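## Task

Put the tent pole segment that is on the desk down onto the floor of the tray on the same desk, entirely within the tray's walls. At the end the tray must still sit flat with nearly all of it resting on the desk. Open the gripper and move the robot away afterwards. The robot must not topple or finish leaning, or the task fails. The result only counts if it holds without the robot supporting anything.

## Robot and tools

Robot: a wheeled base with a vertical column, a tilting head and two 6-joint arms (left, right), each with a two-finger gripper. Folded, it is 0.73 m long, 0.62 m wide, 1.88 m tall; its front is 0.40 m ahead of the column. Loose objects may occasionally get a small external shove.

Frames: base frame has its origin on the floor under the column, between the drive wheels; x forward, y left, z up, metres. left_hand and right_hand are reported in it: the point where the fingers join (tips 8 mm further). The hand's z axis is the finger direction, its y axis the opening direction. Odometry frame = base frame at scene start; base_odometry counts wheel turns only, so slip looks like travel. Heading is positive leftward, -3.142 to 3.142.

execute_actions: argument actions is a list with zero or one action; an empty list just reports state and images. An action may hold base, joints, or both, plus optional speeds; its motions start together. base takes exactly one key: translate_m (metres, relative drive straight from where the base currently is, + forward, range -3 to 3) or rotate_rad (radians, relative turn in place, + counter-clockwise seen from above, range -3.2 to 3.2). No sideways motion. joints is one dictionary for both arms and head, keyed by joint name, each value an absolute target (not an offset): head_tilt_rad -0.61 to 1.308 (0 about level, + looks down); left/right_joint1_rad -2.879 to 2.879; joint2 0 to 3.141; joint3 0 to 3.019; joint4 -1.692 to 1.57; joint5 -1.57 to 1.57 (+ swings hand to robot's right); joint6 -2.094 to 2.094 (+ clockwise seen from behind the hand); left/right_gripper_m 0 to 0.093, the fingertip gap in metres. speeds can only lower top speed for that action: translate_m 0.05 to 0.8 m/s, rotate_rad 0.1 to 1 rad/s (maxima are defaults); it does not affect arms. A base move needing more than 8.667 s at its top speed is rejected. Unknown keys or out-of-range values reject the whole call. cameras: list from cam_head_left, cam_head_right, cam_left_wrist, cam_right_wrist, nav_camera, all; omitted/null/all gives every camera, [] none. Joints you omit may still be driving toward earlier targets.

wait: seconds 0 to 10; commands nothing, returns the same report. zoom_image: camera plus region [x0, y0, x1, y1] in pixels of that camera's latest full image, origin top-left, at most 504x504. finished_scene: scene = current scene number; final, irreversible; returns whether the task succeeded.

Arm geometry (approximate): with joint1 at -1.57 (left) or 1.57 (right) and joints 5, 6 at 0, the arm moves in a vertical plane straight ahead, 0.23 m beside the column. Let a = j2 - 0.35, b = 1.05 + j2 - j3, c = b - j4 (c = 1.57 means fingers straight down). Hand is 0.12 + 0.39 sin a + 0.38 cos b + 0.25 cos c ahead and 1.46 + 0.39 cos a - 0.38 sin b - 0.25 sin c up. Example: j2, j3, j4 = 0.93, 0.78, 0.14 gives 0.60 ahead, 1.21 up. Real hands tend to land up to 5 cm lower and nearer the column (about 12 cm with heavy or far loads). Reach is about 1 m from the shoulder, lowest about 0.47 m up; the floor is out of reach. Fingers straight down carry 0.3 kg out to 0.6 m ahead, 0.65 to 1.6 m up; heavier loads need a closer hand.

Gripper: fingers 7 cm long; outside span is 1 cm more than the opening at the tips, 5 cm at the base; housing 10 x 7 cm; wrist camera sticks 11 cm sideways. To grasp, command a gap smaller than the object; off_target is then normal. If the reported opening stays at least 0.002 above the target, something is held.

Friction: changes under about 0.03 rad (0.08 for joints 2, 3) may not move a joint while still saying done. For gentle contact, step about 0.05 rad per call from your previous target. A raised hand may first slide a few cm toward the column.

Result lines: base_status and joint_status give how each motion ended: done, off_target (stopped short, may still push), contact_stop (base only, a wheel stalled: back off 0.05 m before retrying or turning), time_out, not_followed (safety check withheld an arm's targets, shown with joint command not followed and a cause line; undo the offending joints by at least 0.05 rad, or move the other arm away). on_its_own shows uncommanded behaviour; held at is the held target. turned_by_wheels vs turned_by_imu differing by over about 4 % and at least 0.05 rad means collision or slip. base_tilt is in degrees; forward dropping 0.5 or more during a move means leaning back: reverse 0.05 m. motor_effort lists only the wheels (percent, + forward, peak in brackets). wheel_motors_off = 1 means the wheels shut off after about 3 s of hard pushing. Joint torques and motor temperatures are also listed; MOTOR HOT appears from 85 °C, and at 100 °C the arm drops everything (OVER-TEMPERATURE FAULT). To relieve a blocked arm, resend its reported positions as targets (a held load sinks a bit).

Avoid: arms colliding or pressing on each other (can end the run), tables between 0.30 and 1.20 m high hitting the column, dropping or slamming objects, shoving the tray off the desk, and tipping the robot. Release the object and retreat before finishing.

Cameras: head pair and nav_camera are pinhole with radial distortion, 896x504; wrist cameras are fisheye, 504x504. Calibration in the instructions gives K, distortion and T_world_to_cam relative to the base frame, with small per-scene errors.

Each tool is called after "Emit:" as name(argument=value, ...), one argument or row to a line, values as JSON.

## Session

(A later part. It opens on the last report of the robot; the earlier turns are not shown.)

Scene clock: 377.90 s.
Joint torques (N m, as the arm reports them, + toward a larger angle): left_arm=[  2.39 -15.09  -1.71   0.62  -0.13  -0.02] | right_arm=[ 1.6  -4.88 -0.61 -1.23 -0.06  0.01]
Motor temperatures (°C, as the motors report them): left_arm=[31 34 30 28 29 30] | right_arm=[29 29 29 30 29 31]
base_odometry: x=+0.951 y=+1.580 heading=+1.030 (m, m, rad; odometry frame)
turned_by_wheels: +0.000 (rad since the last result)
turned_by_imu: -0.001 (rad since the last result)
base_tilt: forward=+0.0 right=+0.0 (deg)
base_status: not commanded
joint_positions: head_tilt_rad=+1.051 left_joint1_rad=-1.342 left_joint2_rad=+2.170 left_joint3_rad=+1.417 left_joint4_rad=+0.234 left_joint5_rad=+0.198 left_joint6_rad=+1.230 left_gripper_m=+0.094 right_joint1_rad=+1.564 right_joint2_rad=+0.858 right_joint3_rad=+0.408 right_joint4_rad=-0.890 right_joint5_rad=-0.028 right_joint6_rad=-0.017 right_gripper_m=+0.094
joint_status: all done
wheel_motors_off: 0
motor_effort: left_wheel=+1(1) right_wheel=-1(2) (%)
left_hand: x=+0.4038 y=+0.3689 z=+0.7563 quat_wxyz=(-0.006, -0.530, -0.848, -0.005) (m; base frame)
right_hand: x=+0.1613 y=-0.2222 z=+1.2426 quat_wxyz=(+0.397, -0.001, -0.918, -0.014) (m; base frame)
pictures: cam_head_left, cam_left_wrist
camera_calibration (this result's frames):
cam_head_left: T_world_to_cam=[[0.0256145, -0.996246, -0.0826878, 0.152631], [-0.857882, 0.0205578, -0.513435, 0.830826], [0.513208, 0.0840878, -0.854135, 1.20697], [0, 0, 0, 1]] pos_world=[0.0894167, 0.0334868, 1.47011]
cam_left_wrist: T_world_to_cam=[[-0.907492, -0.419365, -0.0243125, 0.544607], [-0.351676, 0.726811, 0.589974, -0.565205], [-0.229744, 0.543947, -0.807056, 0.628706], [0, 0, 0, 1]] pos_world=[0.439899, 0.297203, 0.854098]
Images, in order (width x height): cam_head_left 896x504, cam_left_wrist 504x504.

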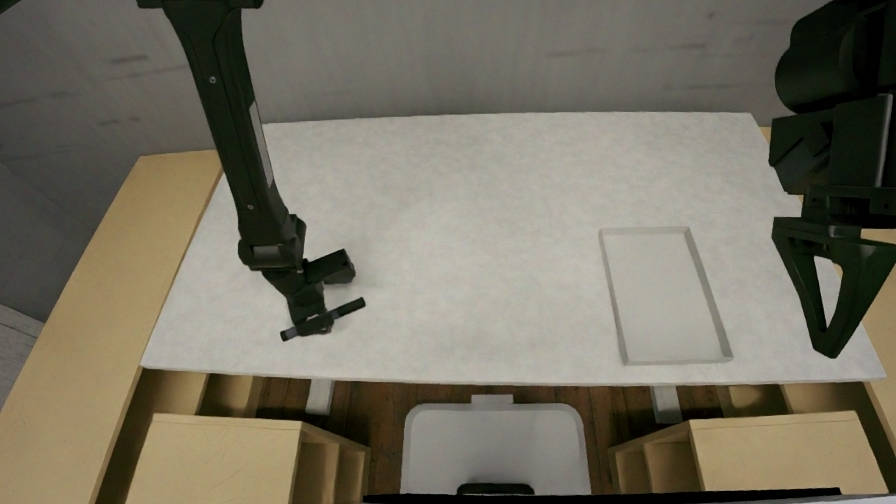

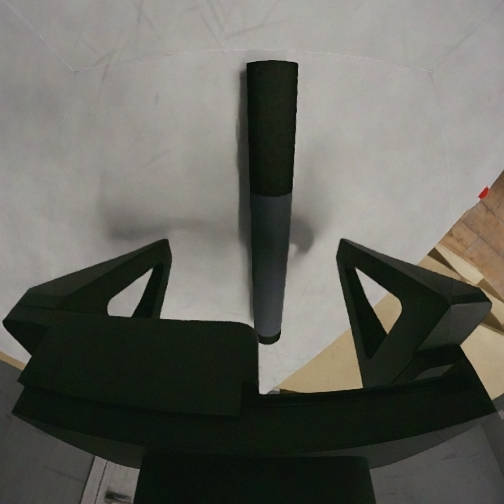

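Emit:
zoom_image(
  camera="cam_left_wrist",
  region=[90, 40, 390, 360],
)

Emit:
zoom_image(
  camera="cam_head_left",
  region=[260, 260, 380, 360],
)

Region (90, 40, 390, 360) of cam_left_wrist's 504x504 image, scaled by 1.575, with more detail than that image has; it fills the left 472 columns of this view, and the rest is white.

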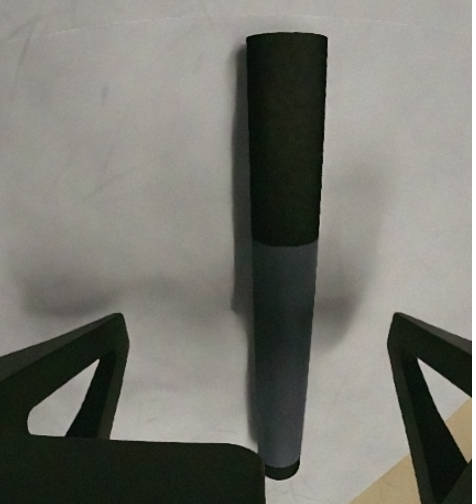

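Region (260, 260, 380, 360) of cam_head_left's 896x504 image, scaled by 4.200, with more detail than that image has.

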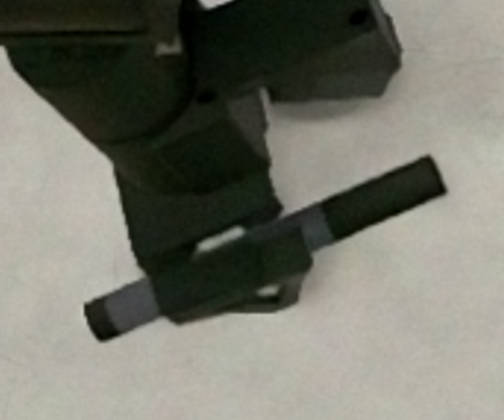

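Emit:
execute_actions(
  actions=[
    {"joints": {"left_joint2_rad": 2.213, "left_joint3_rad": 1.44}},
  ],
  cameras=["cam_head_left", "cam_left_wrist"],
)

Scene clock: 403.90 s.
Joint torques (N m, as the arm reports them, + toward a larger angle): left_arm=[  2.56 -13.96  -1.44   0.65  -0.13  -0.02] | right_arm=[ 1.73 -4.85 -0.59 -1.24 -0.03  0.01]
Motor temperatures (°C, as the motors report them): left_arm=[31 34 30 28 29 30] | right_arm=[29 29 29 30 29 31]
base_odometry: x=+0.951 y=+1.580 heading=+1.030 (m, m, rad; odometry frame)
turned_by_wheels: +0.000 (rad since the last result)
turned_by_imu: -0.001 (rad since the last result)
base_tilt: forward=+0.0 right=+0.0 (deg)
base_status: not commanded
joint_positions: head_tilt_rad=+1.051 left_joint1_rad=-1.342 left_joint2_rad=+2.201 left_joint3_rad=+1.441 left_joint4_rad=+0.234 left_joint5_rad=+0.198 left_joint6_rad=+1.230 left_gripper_m=+0.094 right_joint1_rad=+1.564 right_joint2_rad=+0.858 right_joint3_rad=+0.408 right_joint4_rad=-0.890 right_joint5_rad=-0.028 right_joint6_rad=-0.017 right_gripper_m=+0.094
joint_status: all done
wheel_motors_off: 0
motor_effort: left_wheel=+1(0) right_wheel=-1(1) (%)
left_hand: x=+0.3968 y=+0.3703 z=+0.7455 quat_wxyz=(-0.004, -0.529, -0.848, -0.003) (m; base frame)
right_hand: x=+0.1613 y=-0.2222 z=+1.2426 quat_wxyz=(+0.397, -0.001, -0.918, -0.014) (m; base frame)
pictures: cam_head_left, cam_left_wrist
camera_calibration (this result's frames):
cam_head_left: T_world_to_cam=[[0.0256145, -0.996246, -0.0826878, 0.152631], [-0.857882, 0.0205578, -0.513435, 0.830827], [0.513208, 0.0840878, -0.854135, 1.20697], [0, 0, 0, 1]] pos_world=[0.0894167, 0.0334868, 1.47011]
cam_left_wrist: T_world_to_cam=[[-0.907116, -0.420469, -0.0186283, 0.534598], [-0.349037, 0.7268, 0.591553, -0.56451], [-0.235191, 0.543109, -0.806051, 0.619376], [0, 0, 0, 1]] pos_world=[0.433579, 0.298679, 0.843145]
Images, in order (width x height): cam_head_left 896x504, cam_left_wrist 504x504.

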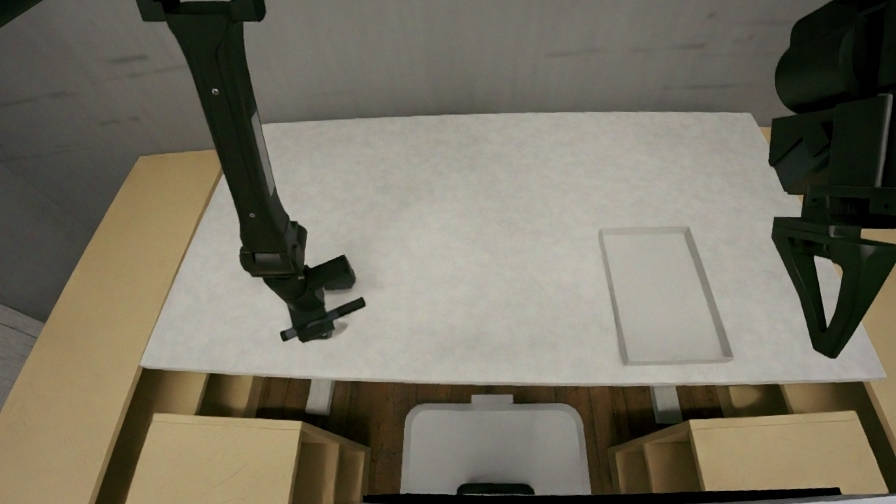

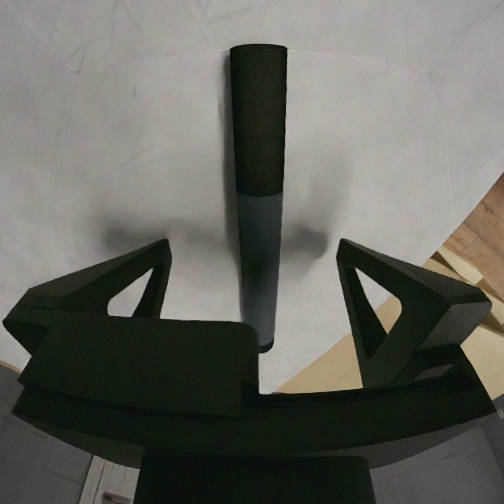

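Emit:
zoom_image(
  camera="cam_left_wrist",
  region=[90, 30, 390, 360],
)

Region (90, 30, 390, 360) of cam_left_wrist's 504x504 image, scaled by 1.527, with more detail than that image has; it fills the left 458 columns of this view, and the rest is white.

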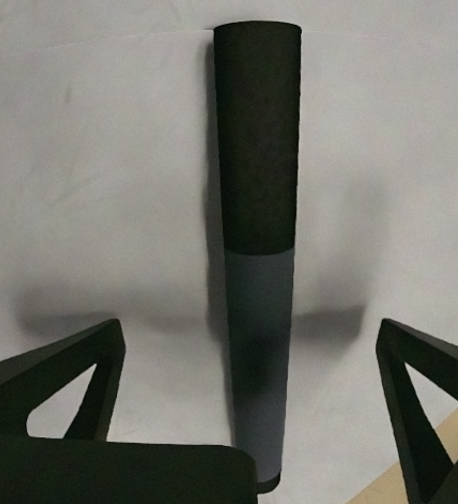

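Emit:
execute_actions(
  actions=[
    {"joints": {"left_joint2_rad": 2.226, "left_joint3_rad": 1.454, "left_gripper_m": 0.04}},
  ],
  cameras=["cam_head_left", "cam_left_wrist"],
)

Scene clock: 430.67 s.
Joint torques (N m, as the arm reports them, + toward a larger angle): left_arm=[  2.35 -13.76  -1.11   0.6   -0.15  -0.04] | right_arm=[ 1.64 -4.85 -0.74 -1.19 -0.04  0.03]
Motor temperatures (°C, as the motors report them): left_arm=[31 34 30 28 29 30] | right_arm=[29 29 29 30 29 31]
base_odometry: x=+0.951 y=+1.580 heading=+1.030 (m, m, rad; odometry frame)
turned_by_wheels: +0.000 (rad since the last result)
turned_by_imu: -0.001 (rad since the last result)
base_tilt: forward=+0.0 right=+0.0 (deg)
base_status: not commanded
joint_positions: head_tilt_rad=+1.051 left_joint1_rad=-1.342 left_joint2_rad=+2.209 left_joint3_rad=+1.451 left_joint4_rad=+0.234 left_joint5_rad=+0.198 left_joint6_rad=+1.230 left_gripper_m=+0.040 right_joint1_rad=+1.564 right_joint2_rad=+0.858 right_joint3_rad=+0.408 right_joint4_rad=-0.890 right_joint5_rad=-0.028 right_joint6_rad=-0.017 right_gripper_m=+0.094
joint_status: all done
wheel_motors_off: 0
motor_effort: left_wheel=+1(1) right_wheel=-1(1) (%)
left_hand: x=+0.3968 y=+0.3709 z=+0.7424 quat_wxyz=(-0.004, -0.530, -0.848, -0.003) (m; base frame)
right_hand: x=+0.1613 y=-0.2222 z=+1.2426 quat_wxyz=(+0.397, -0.001, -0.918, -0.014) (m; base frame)
pictures: cam_head_left, cam_left_wrist
camera_calibration (this result's frames):
cam_head_left: T_world_to_cam=[[0.0256145, -0.996246, -0.0826878, 0.152631], [-0.857882, 0.0205578, -0.513435, 0.830826], [0.513208, 0.0840878, -0.854135, 1.20697], [0, 0, 0, 1]] pos_world=[0.0894167, 0.0334868, 1.47011]
cam_left_wrist: T_world_to_cam=[[-0.907213, -0.420194, -0.0200492, 0.535814], [-0.349697, 0.726803, 0.59116, -0.562602], [-0.23383, 0.543319, -0.806305, 0.616176], [0, 0, 0, 1]] pos_world=[0.433437, 0.299266, 0.840157]
Images, in order (width x height): cam_head_left 896x504, cam_left_wrist 504x504.

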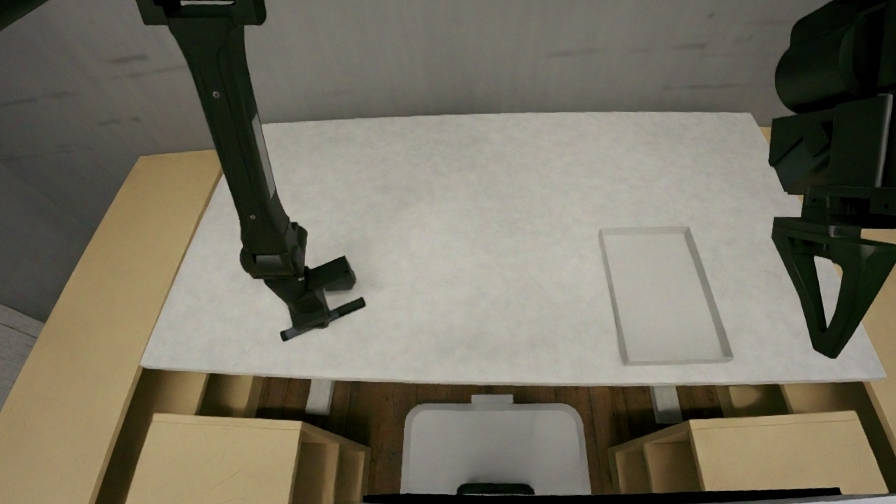

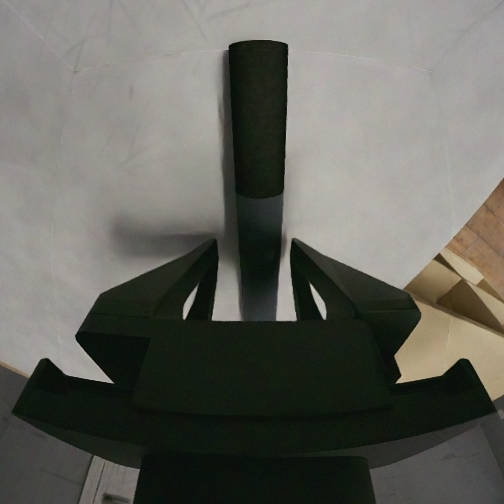

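Emit:
execute_actions(
  actions=[
    {"joints": {"left_joint2_rad": 2.238, "left_joint3_rad": 1.464, "left_gripper_m": 0.005}},
  ],
  cameras=["cam_head_left", "cam_head_right", "cam_left_wrist"],
)

Scene clock: 437.73 s.
Joint torques (N m, as the arm reports them, + toward a larger angle): left_arm=[  2.93 -13.35  -1.09   0.63  -0.13  -0.02] | right_arm=[ 1.71 -5.01 -0.64 -1.21 -0.04  0.03]
Motor temperatures (°C, as the motors report them): left_arm=[31 34 30 28 29 30] | right_arm=[29 29 29 30 29 31]
base_odometry: x=+0.951 y=+1.580 heading=+1.030 (m, m, rad; odometry frame)
turned_by_wheels: +0.000 (rad since the last result)
turned_by_imu: -0.001 (rad since the last result)
base_tilt: forward=+0.0 right=+0.0 (deg)
base_status: not commanded
joint_positions: head_tilt_rad=+1.051 left_joint1_rad=-1.342 left_joint2_rad=+2.217 left_joint3_rad=+1.461 left_joint4_rad=+0.234 left_joint5_rad=+0.198 left_joint6_rad=+1.230 left_gripper_m=+0.021 right_joint1_rad=+1.564 right_joint2_rad=+0.858 right_joint3_rad=+0.408 right_joint4_rad=-0.890 right_joint5_rad=-0.028 right_joint6_rad=-0.017 right_gripper_m=+0.094
joint_status: left_gripper_m off_target (ended at +0.021, target +0.005); the others done
wheel_motors_off: 0
motor_effort: left_wheel=+0(1) right_wheel=-2(1) (%)
left_hand: x=+0.3969 y=+0.3716 z=+0.7394 quat_wxyz=(-0.005, -0.530, -0.848, -0.004) (m; base frame)
right_hand: x=+0.1613 y=-0.2222 z=+1.2426 quat_wxyz=(+0.397, -0.001, -0.918, -0.014) (m; base frame)
pictures: cam_head_left, cam_head_right, cam_left_wrist
camera_calibration (this result's frames):
cam_head_left: T_world_to_cam=[[0.0256145, -0.996246, -0.0826878, 0.152631], [-0.857882, 0.0205578, -0.513435, 0.830827], [0.513208, 0.0840878, -0.854135, 1.20697], [0, 0, 0, 1]] pos_world=[0.0894167, 0.0334868, 1.47011]
cam_head_right: T_world_to_cam=[[0.029548, -0.996837, -0.0737721, 0.0880067], [-0.857719, 0.0126122, -0.513964, 0.832227], [0.513269, 0.0784623, -0.854633, 1.20436], [0, 0, 0, 1]] pos_world=[0.0930572, -0.0172644, 1.46351]
cam_left_wrist: T_world_to_cam=[[-0.907331, -0.419845, -0.0219454, 0.537438], [-0.3505, 0.72658, 0.590957, -0.560734], [-0.232165, 0.543885, -0.806404, 0.612589], [0, 0, 0, 1]] pos_world=[0.433319, 0.299881, 0.837159]
Images, in order (width x height): cam_head_left 896x504, cam_head_right 896x504, cam_left_wrist 504x504.

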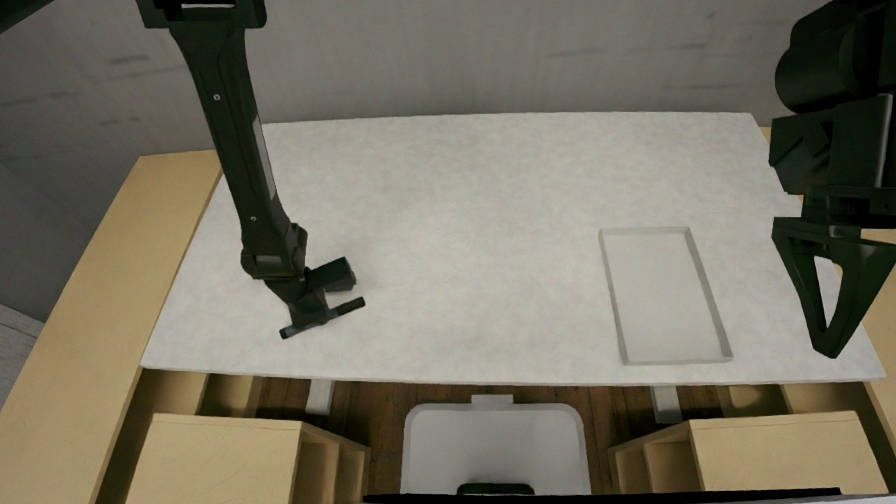

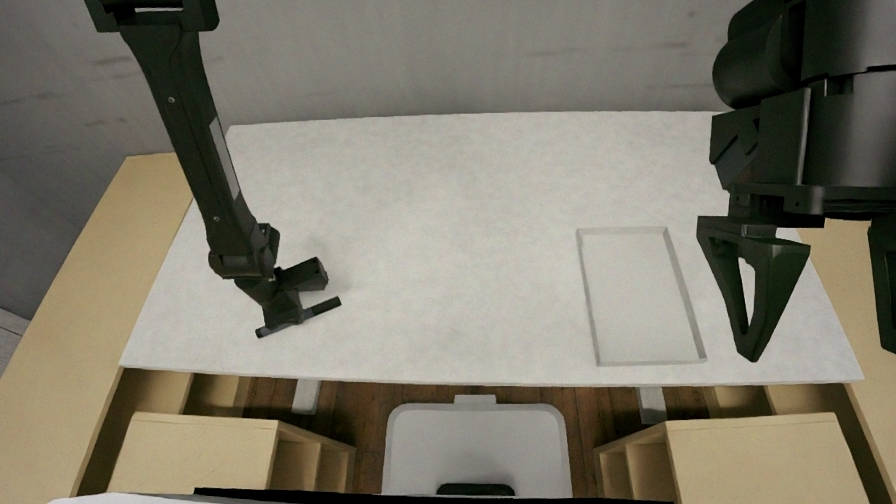

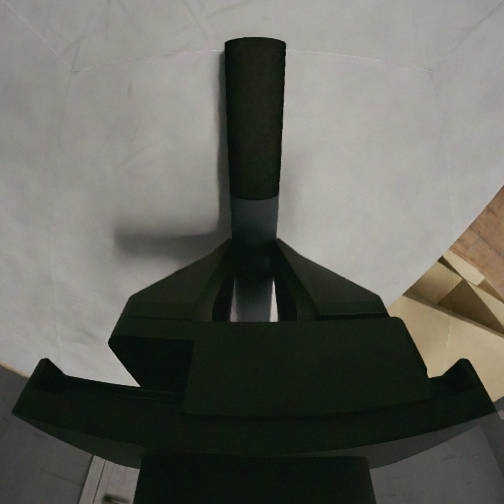

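Emit:
zoom_image(
  camera="cam_head_left",
  region=[580, 210, 760, 390],
)

Emit:
zoom_image(
  camera="cam_head_left",
  region=[260, 260, 380, 360],
)

Region (580, 210, 760, 390) of cam_head_left's 896x504 image, scaled by 2.800, with more detail than that image has.

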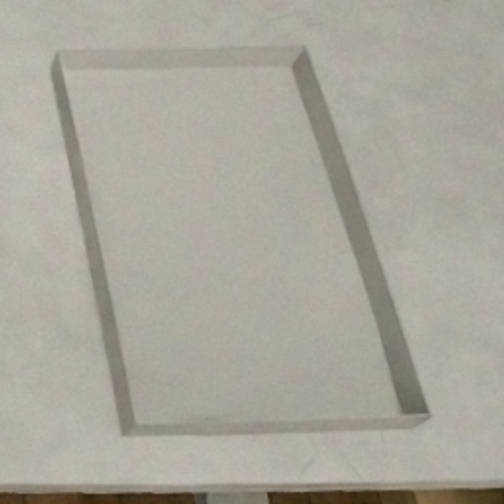

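Region (260, 260, 380, 360) of cam_head_left's 896x504 image, scaled by 4.200, with more detail than that image has.

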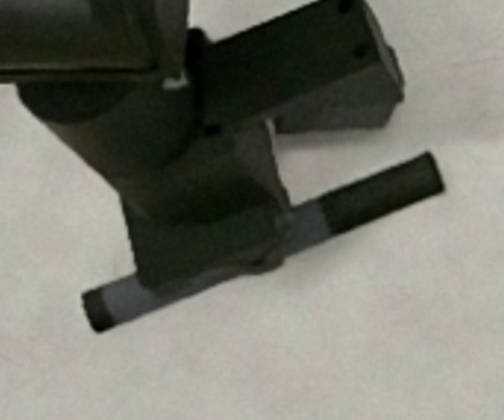

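Emit:
execute_actions(
  actions=[
    {"joints": {"left_joint2_rad": 2.01, "left_joint4_rad": 0.03}},
  ],
  cameras=["cam_head_left", "cam_left_wrist"],
)

Scene clock: 559.07 s.
Joint torques (N m, as the arm reports them, + toward a larger angle): left_arm=[  2.66 -17.74   0.36   0.16  -0.14  -0.02] | right_arm=[ 1.4  -5.31 -0.57 -1.12 -0.06 -0.02]
Motor temperatures (°C, as the motors report them): left_arm=[31 34 29 28 29 30] | right_arm=[29 29 29 30 29 31]
base_odometry: x=+0.951 y=+1.580 heading=+1.030 (m, m, rad; odometry frame)
turned_by_wheels: +0.000 (rad since the last result)
turned_by_imu: -0.002 (rad since the last result)
base_tilt: forward=+0.0 right=+0.0 (deg)
base_status: not commanded
joint_positions: head_tilt_rad=+1.051 left_joint1_rad=-1.342 left_joint2_rad=+2.001 left_joint3_rad=+1.466 left_joint4_rad=+0.039 left_joint5_rad=+0.198 left_joint6_rad=+1.230 left_gripper_m=+0.021 right_joint1_rad=+1.564 right_joint2_rad=+0.858 right_joint3_rad=+0.408 right_joint4_rad=-0.890 right_joint5_rad=-0.028 right_joint6_rad=-0.017 right_gripper_m=+0.094
joint_status: all done
wheel_motors_off: 0
motor_effort: left_wheel=+1(1) right_wheel=-1(2) (%)
left_hand: x=+0.5030 y=+0.3696 z=+0.8104 quat_wxyz=(-0.015, -0.532, -0.847, -0.012) (m; base frame)
right_hand: x=+0.1613 y=-0.2222 z=+1.2426 quat_wxyz=(+0.397, -0.001, -0.918, -0.014) (m; base frame)
pictures: cam_head_left, cam_left_wrist
camera_calibration (this result's frames):
cam_head_left: T_world_to_cam=[[0.0256145, -0.996246, -0.0826878, 0.152631], [-0.857882, 0.0205578, -0.513435, 0.830827], [0.513208, 0.0840878, -0.854135, 1.20697], [0, 0, 0, 1]] pos_world=[0.0894167, 0.0334868, 1.47011]
cam_left_wrist: T_world_to_cam=[[-0.908616, -0.41504, -0.0464695, 0.65316], [-0.361797, 0.726668, 0.584, -0.552779], [-0.208615, 0.547444, -0.810422, 0.685608], [0, 0, 0, 1]] pos_world=[0.536506, 0.297442, 0.908807]
Images, in order (width x height): cam_head_left 896x504, cam_left_wrist 504x504.

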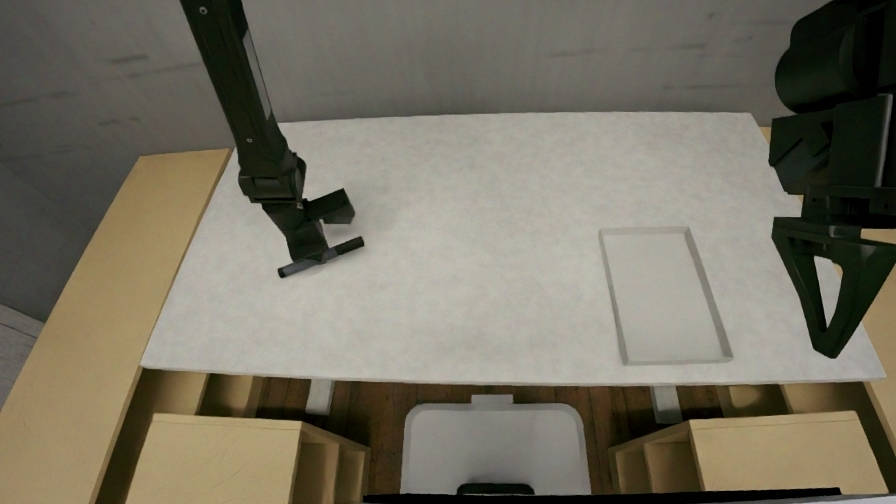

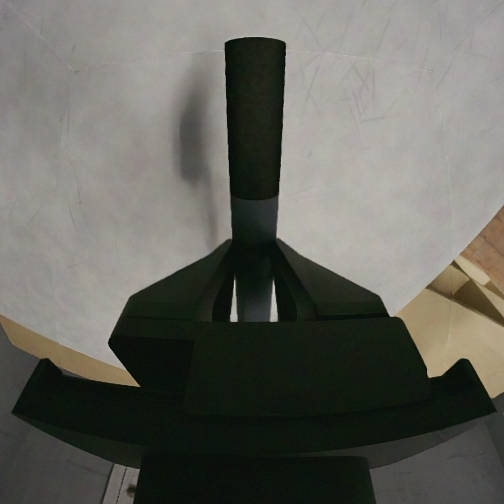

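Emit:
execute_actions(
  actions=[
    {"base": {"rotate_rad": -0.4}, "speeds": {"rotate_rad": 0.4}, "joints": {"left_joint1_rad": -2.036, "left_joint2_rad": 2.04, "left_joint3_rad": 1.71, "left_joint4_rad": -0.24, "left_joint5_rad": -0.399, "left_joint6_rad": -0.68}},
  ],
  cameras=["cam_head_left", "cam_head_right", "cam_left_wrist"],
)

Scene clock: 566.27 s.
Joint torques (N m, as the arm reports them, + toward a larger angle): left_arm=[ -8.04 -19.85   2.09  -0.1   -0.27  -0.07] | right_arm=[ 1.85 -4.61 -0.53 -1.18 -0.07  0.01]
Motor temperatures (°C, as the motors report them): left_arm=[31 34 29 28 29 30] | right_arm=[29 29 29 30 29 31]
base_odometry: x=+0.951 y=+1.580 heading=+0.632 (m, m, rad; odometry frame)
turned_by_wheels: -0.398 (rad since the last result)
turned_by_imu: -0.400 (rad since the last result)
base_tilt: forward=+0.0 right=+0.0 (deg)
base_status: done
joint_positions: head_tilt_rad=+1.051 left_joint1_rad=-2.040 left_joint2_rad=+2.033 left_joint3_rad=+1.713 left_joint4_rad=-0.228 left_joint5_rad=-0.396 left_joint6_rad=-0.671 left_gripper_m=+0.021 right_joint1_rad=+1.564 right_joint2_rad=+0.858 right_joint3_rad=+0.408 right_joint4_rad=-0.890 right_joint5_rad=-0.028 right_joint6_rad=-0.017 right_gripper_m=+0.094
joint_status: all done
wheel_motors_off: 0
motor_effort: left_wheel=+5(45) right_wheel=-6(62) (%)
left_hand: x=+0.5488 y=-0.0835 z=+0.8553 quat_wxyz=(-0.010, +0.215, -0.977, +0.008) (m; base frame)
right_hand: x=+0.1611 y=-0.2222 z=+1.2426 quat_wxyz=(+0.397, -0.001, -0.918, -0.014) (m; base frame)
pictures: cam_head_left, cam_head_right, cam_left_wrist
camera_calibration (this result's frames):
cam_head_left: T_world_to_cam=[[0.0256146, -0.996246, -0.0826878, 0.152631], [-0.857882, 0.0205578, -0.513435, 0.830827], [0.513208, 0.0840878, -0.854135, 1.20697], [0, 0, 0, 1]] pos_world=[0.0894167, 0.0334868, 1.47011]
cam_head_right: T_world_to_cam=[[0.029548, -0.996837, -0.0737721, 0.0880067], [-0.857719, 0.0126122, -0.513965, 0.832227], [0.513269, 0.0784623, -0.854633, 1.20436], [0, 0, 0, 1]] pos_world=[0.0930572, -0.0172644, 1.46351]
cam_left_wrist: T_world_to_cam=[[0.40083, -0.916102, 0.00957847, -0.299597], [-0.747679, -0.321061, 0.581288, -0.106555], [-0.529444, -0.240159, -0.813642, 1.09268], [0, 0, 0, 1]] pos_world=[0.618933, -0.0462538, 0.953861]
Images, in order (width x height): cam_head_left 896x504, cam_head_right 896x504, cam_left_wrist 504x504.

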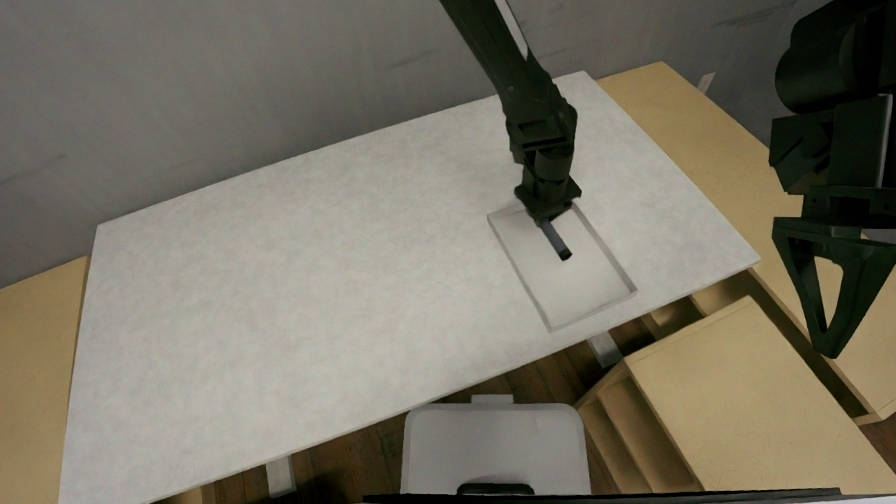

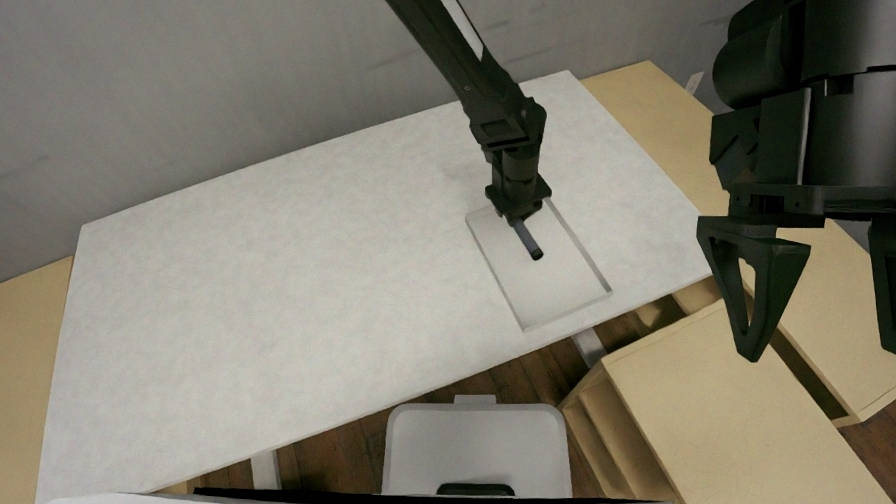

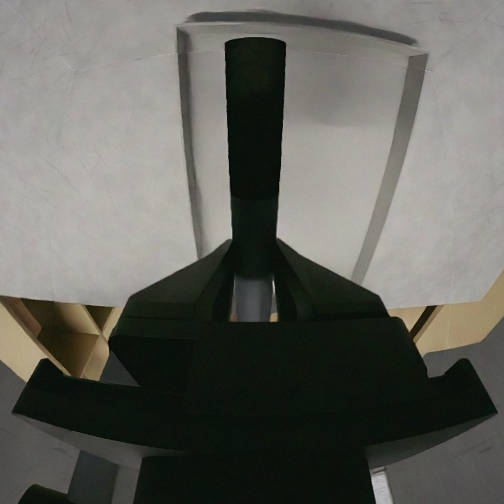

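Emit:
zoom_image(
  camera="cam_left_wrist",
  region=[150, 0, 450, 300],
)

Region (150, 0, 450, 300) of cam_left_wrist's 504x504 image, scaled by 1.680, with more detail than that image has.

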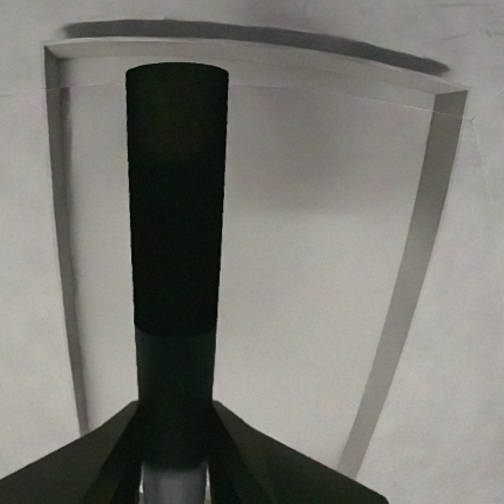

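Emit:
execute_actions(
  actions=[
    {"joints": {"left_joint2_rad": 2.30, "left_joint3_rad": 2.03, "left_joint4_rad": -0.31}},
  ],
  cameras=["cam_head_left", "cam_head_right", "cam_left_wrist"],
)

Scene clock: 605.73 s.
Joint torques (N m, as the arm reports them, + toward a larger angle): left_arm=[ -9.39 -20.62   3.52   0.04  -0.27  -0.06] | right_arm=[ 1.79 -4.98 -0.62 -1.24 -0.05  0.04]
Motor temperatures (°C, as the motors report them): left_arm=[32 35 30 28 29 30] | right_arm=[29 29 29 30 29 31]
base_odometry: x=+0.951 y=+1.580 heading=+0.632 (m, m, rad; odometry frame)
turned_by_wheels: +0.000 (rad since the last result)
turned_by_imu: -0.001 (rad since the last result)
base_tilt: forward=+0.0 right=+0.0 (deg)
base_status: not commanded
joint_positions: head_tilt_rad=+1.051 left_joint1_rad=-2.040 left_joint2_rad=+2.316 left_joint3_rad=+2.014 left_joint4_rad=-0.303 left_joint5_rad=-0.396 left_joint6_rad=-0.671 left_gripper_m=+0.021 right_joint1_rad=+1.564 right_joint2_rad=+0.858 right_joint3_rad=+0.408 right_joint4_rad=-0.890 right_joint5_rad=-0.028 right_joint6_rad=-0.017 right_gripper_m=+0.094
joint_status: all done
wheel_motors_off: 0
motor_effort: left_wheel=+8(6) right_wheel=-8(7) (%)
left_hand: x=+0.5101 y=-0.1160 z=+0.7590 quat_wxyz=(+0.014, +0.204, -0.979, -0.004) (m; base frame)
right_hand: x=+0.1611 y=-0.2222 z=+1.2426 quat_wxyz=(+0.397, -0.001, -0.918, -0.014) (m; base frame)
pictures: cam_head_left, cam_head_right, cam_left_wrist
camera_calibration (this result's frames):
cam_head_left: T_world_to_cam=[[0.0256145, -0.996246, -0.0826878, 0.152631], [-0.857882, 0.0205578, -0.513435, 0.830826], [0.513208, 0.0840878, -0.854135, 1.20697], [0, 0, 0, 1]] pos_world=[0.0894167, 0.0334868, 1.47011]
cam_head_right: T_world_to_cam=[[0.029548, -0.996837, -0.0737721, 0.0880067], [-0.857719, 0.0126122, -0.513964, 0.832227], [0.513269, 0.0784623, -0.854633, 1.20436], [0, 0, 0, 1]] pos_world=[0.0930572, -0.0172644, 1.46351]
cam_left_wrist: T_world_to_cam=[[0.379742, -0.92482, -0.0224658, -0.278815], [-0.724076, -0.312254, 0.614989, -0.126531], [-0.575769, -0.21727, -0.788216, 0.993021], [0, 0, 0, 1]] pos_world=[0.58601, -0.0816094, 0.854266]
Images, in order (width x height): cam_head_left 896x504, cam_head_right 896x504, cam_left_wrist 504x504.

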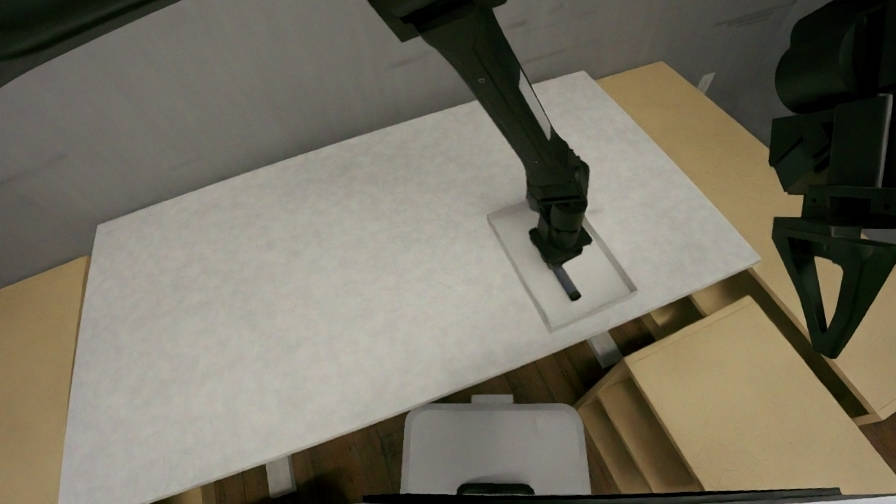

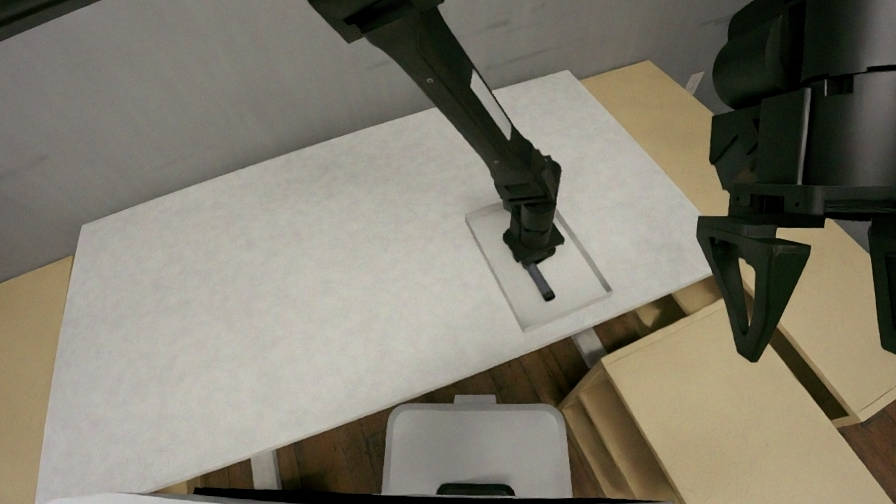

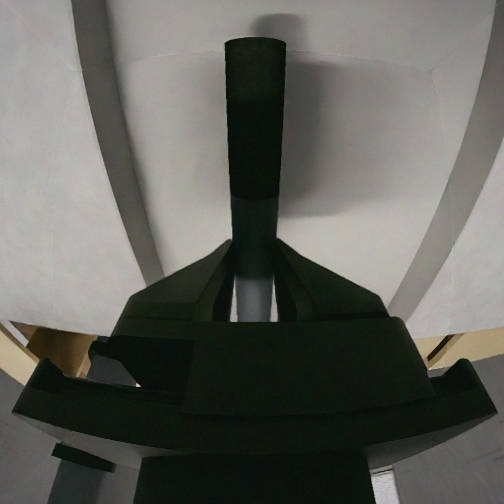

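Emit:
zoom_image(
  camera="cam_head_left",
  region=[480, 190, 650, 340],
)

Emit:
zoom_image(
  camera="cam_left_wrist",
  region=[50, 0, 504, 330],
)

Region (480, 190, 650, 340) of cam_head_left's 896x504 image, scaled by 2.965, with more detail than that image has; it fills the top 445 rows of this view, and the rest is white.

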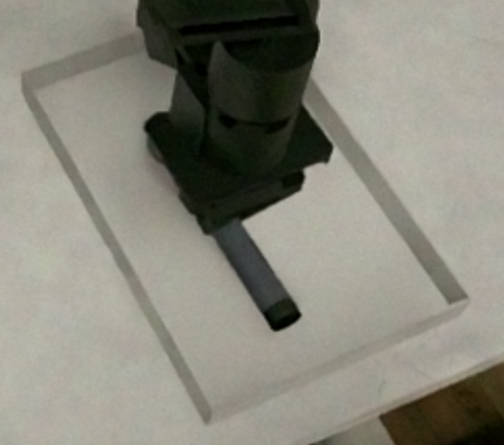

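Region (50, 0, 504, 330) of cam_left_wrist's 504x504 image, scaled by 1.110, with more detail than that image has; it fills the top 366 rows of this view, and the rest is white.

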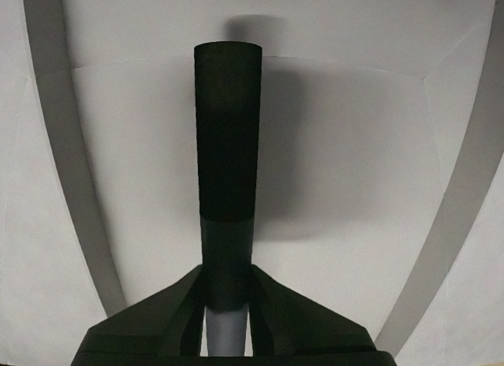

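Emit:
zoom_image(
  camera="cam_left_wrist",
  region=[60, 40, 180, 160],
)

Emit:
zoom_image(
  camera="cam_left_wrist",
  region=[384, 40, 504, 160],
)

Emit:
zoom_image(
  camera="cam_left_wrist",
  region=[200, 0, 340, 120],
)

Region (60, 40, 180, 160) of cam_left_wrist's 504x504 image, scaled by 4.200, with more detail than that image has.

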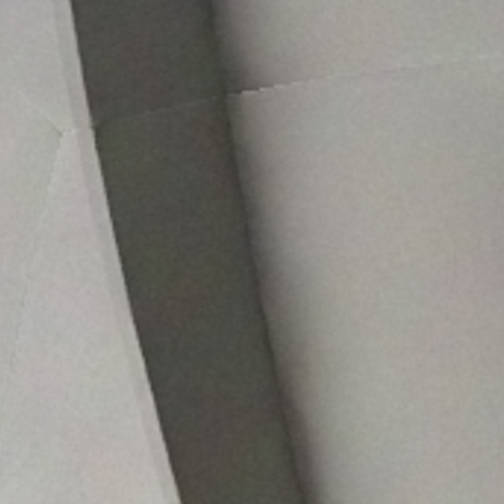

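Region (384, 40, 504, 160) of cam_left_wrist's 504x504 image, scaled by 4.200, with more detail than that image has.

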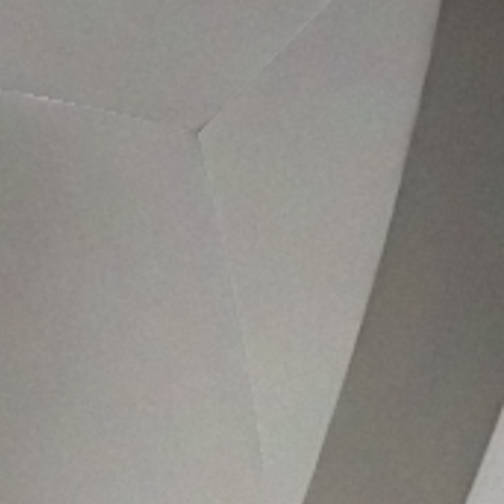

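Region (200, 0, 340, 120) of cam_left_wrist's 504x504 image, scaled by 3.600, with more detail than that image has; it fills the top 432 rows of this view, and the rest is white.

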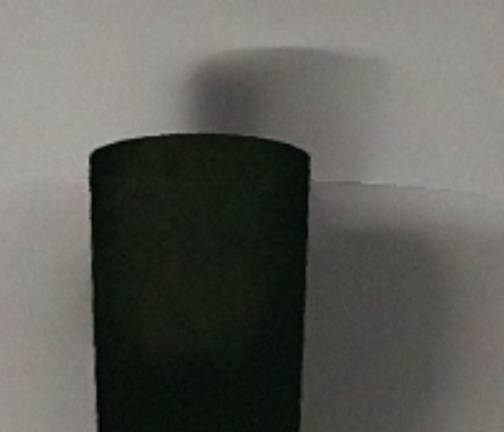

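Emit:
execute_actions(
  actions=[
    {"joints": {"left_joint2_rad": 2.356, "left_joint3_rad": 2.11}},
  ],
  cameras=["cam_head_left", "cam_left_wrist"],
)

Scene clock: 672.17 s.
Joint torques (N m, as the arm reports them, + toward a larger angle): left_arm=[ -9.21 -18.87   3.73   0.12  -0.27  -0.06] | right_arm=[ 1.35 -4.84 -0.51 -1.16 -0.05  0.03]
Motor temperatures (°C, as the motors report them): left_arm=[32 36 30 28 29 30] | right_arm=[29 29 29 30 29 31]
base_odometry: x=+0.951 y=+1.580 heading=+0.632 (m, m, rad; odometry frame)
turned_by_wheels: +0.000 (rad since the last result)
turned_by_imu: -0.001 (rad since the last result)
base_tilt: forward=+0.0 right=+0.0 (deg)
base_status: not commanded
joint_positions: head_tilt_rad=+1.051 left_joint1_rad=-2.040 left_joint2_rad=+2.344 left_joint3_rad=+2.097 left_joint4_rad=-0.303 left_joint5_rad=-0.396 left_joint6_rad=-0.671 left_gripper_m=+0.021 right_joint1_rad=+1.564 right_joint2_rad=+0.858 right_joint3_rad=+0.408 right_joint4_rad=-0.890 right_joint5_rad=-0.028 right_joint6_rad=-0.017 right_gripper_m=+0.094
joint_status: all done
wheel_motors_off: 0
motor_effort: left_wheel=+7(7) right_wheel=-8(7) (%)
left_hand: x=+0.5383 y=-0.1246 z=+0.7556 quat_wxyz=(-0.009, +0.215, -0.977, +0.008) (m; base frame)
right_hand: x=+0.1611 y=-0.2222 z=+1.2426 quat_wxyz=(+0.397, -0.001, -0.918, -0.014) (m; base frame)
pictures: cam_head_left, cam_left_wrist
camera_calibration (this result's frames):
cam_head_left: T_world_to_cam=[[0.0256145, -0.996246, -0.0826878, 0.152631], [-0.857882, 0.0205578, -0.513435, 0.830826], [0.513208, 0.0840878, -0.854135, 1.20697], [0, 0, 0, 1]] pos_world=[0.0894167, 0.0334868, 1.47011]
cam_left_wrist: T_world_to_cam=[[0.400161, -0.916405, 0.00850214, -0.330959], [-0.746929, -0.320754, 0.582421, -0.070835], [-0.531007, -0.239413, -0.812843, 0.996524], [0, 0, 0, 1]] pos_world=[0.608689, -0.0874326, 0.854087]
Images, in order (width x height): cam_head_left 896x504, cam_left_wrist 504x504.

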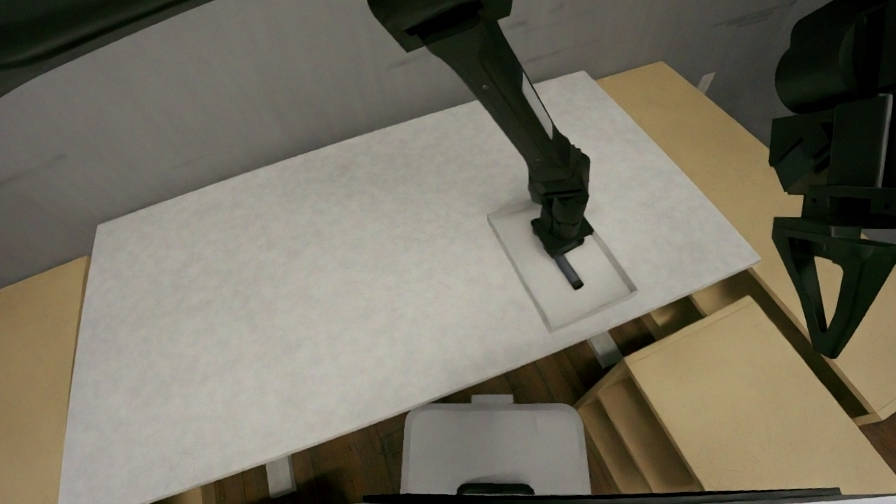

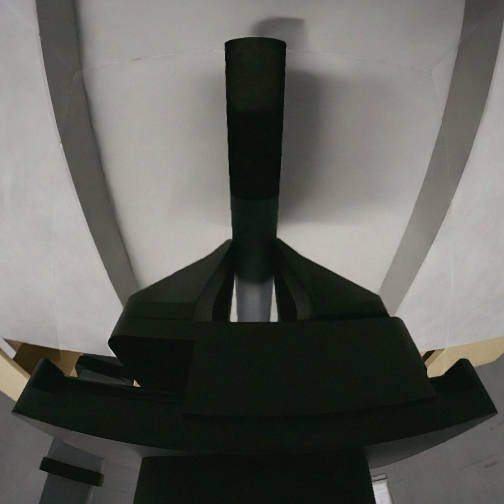

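Emit:
zoom_image(
  camera="cam_left_wrist",
  region=[30, 40, 150, 160],
)

Emit:
zoom_image(
  camera="cam_left_wrist",
  region=[384, 40, 504, 160],
)

Region (30, 40, 150, 160) of cam_left_wrist's 504x504 image, scaled by 4.200, with more detail than that image has.

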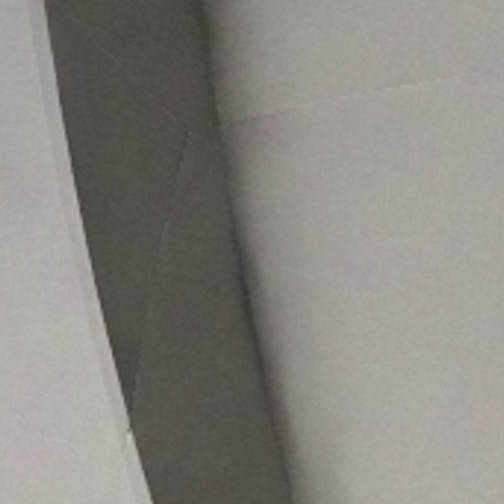

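Region (384, 40, 504, 160) of cam_left_wrist's 504x504 image, scaled by 4.200, with more detail than that image has.

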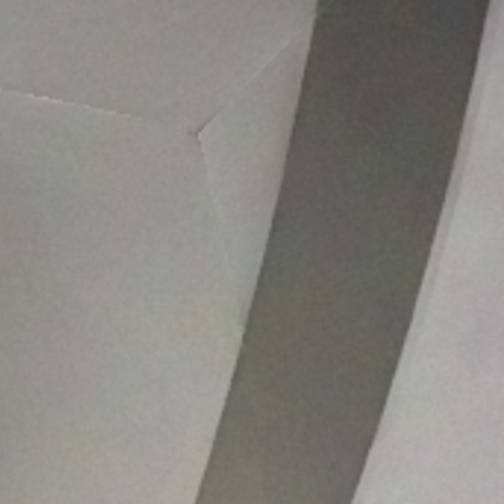

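Emit:
execute_actions(
  actions=[
    {"joints": {"left_joint2_rad": 2.394, "left_joint3_rad": 2.128}},
  ],
  cameras=["cam_head_left", "cam_left_wrist"],
)

Scene clock: 703.27 s.
Joint torques (N m, as the arm reports them, + toward a larger angle): left_arm=[ -9.68 -18.42   3.48   0.07  -0.26  -0.05] | right_arm=[ 1.61 -5.05 -0.44 -1.08 -0.05  0.01]
Motor temperatures (°C, as the motors report them): left_arm=[33 36 30 28 29 30] | right_arm=[29 29 29 30 29 31]
base_odometry: x=+0.951 y=+1.580 heading=+0.632 (m, m, rad; odometry frame)
turned_by_wheels: +0.000 (rad since the last result)
turned_by_imu: -0.001 (rad since the last result)
base_tilt: forward=+0.1 right=+0.0 (deg)
base_status: not commanded
joint_positions: head_tilt_rad=+1.051 left_joint1_rad=-2.040 left_joint2_rad=+2.385 left_joint3_rad=+2.117 left_joint4_rad=-0.303 left_joint5_rad=-0.396 left_joint6_rad=-0.672 left_gripper_m=+0.021 right_joint1_rad=+1.564 right_joint2_rad=+0.858 right_joint3_rad=+0.408 right_joint4_rad=-0.890 right_joint5_rad=-0.028 right_joint6_rad=-0.017 right_gripper_m=+0.094
joint_status: all done
wheel_motors_off: 0
motor_effort: left_wheel=+5(7) right_wheel=-8(8) (%)
left_hand: x=+0.5184 y=-0.1265 z=+0.7398 quat_wxyz=(+0.000, +0.211, -0.978, +0.003) (m; base frame)
right_hand: x=+0.1611 y=-0.2222 z=+1.2426 quat_wxyz=(+0.397, -0.001, -0.918, -0.014) (m; base frame)
pictures: cam_head_left, cam_left_wrist
camera_calibration (this result's frames):
cam_head_left: T_world_to_cam=[[0.0256145, -0.996246, -0.0826878, 0.152631], [-0.857882, 0.0205578, -0.513435, 0.830826], [0.513208, 0.0840878, -0.854135, 1.20697], [0, 0, 0, 1]] pos_world=[0.0894167, 0.0334868, 1.47011]
cam_left_wrist: T_world_to_cam=[[0.392884, -0.919581, -0.00348342, -0.312359], [-0.738254, -0.317667, 0.595036, -0.0905385], [-0.548291, -0.231208, -0.803692, 0.975829], [0, 0, 0, 1]] pos_world=[0.590919, -0.0903808, 0.837051]
Images, in order (width x height): cam_head_left 896x504, cam_left_wrist 504x504.

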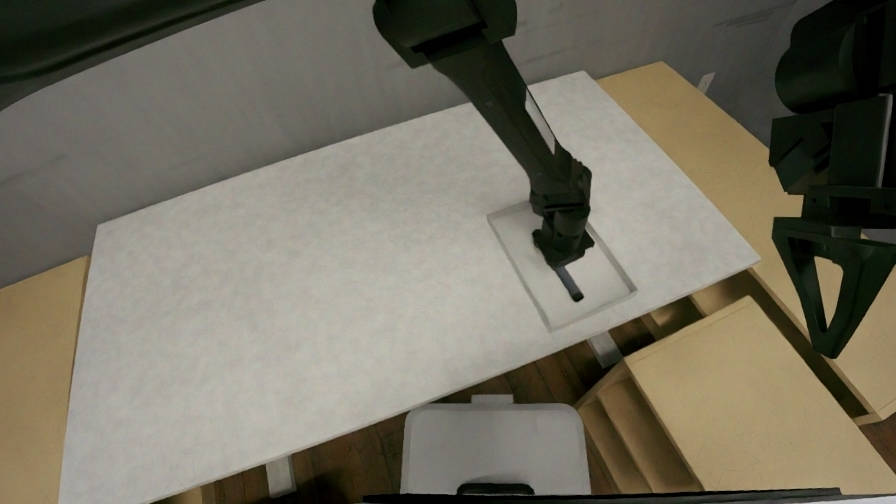

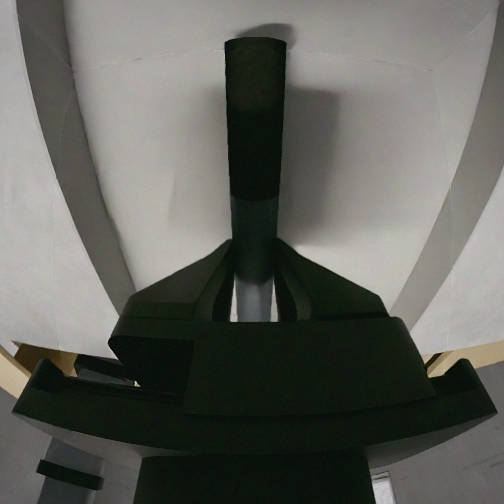

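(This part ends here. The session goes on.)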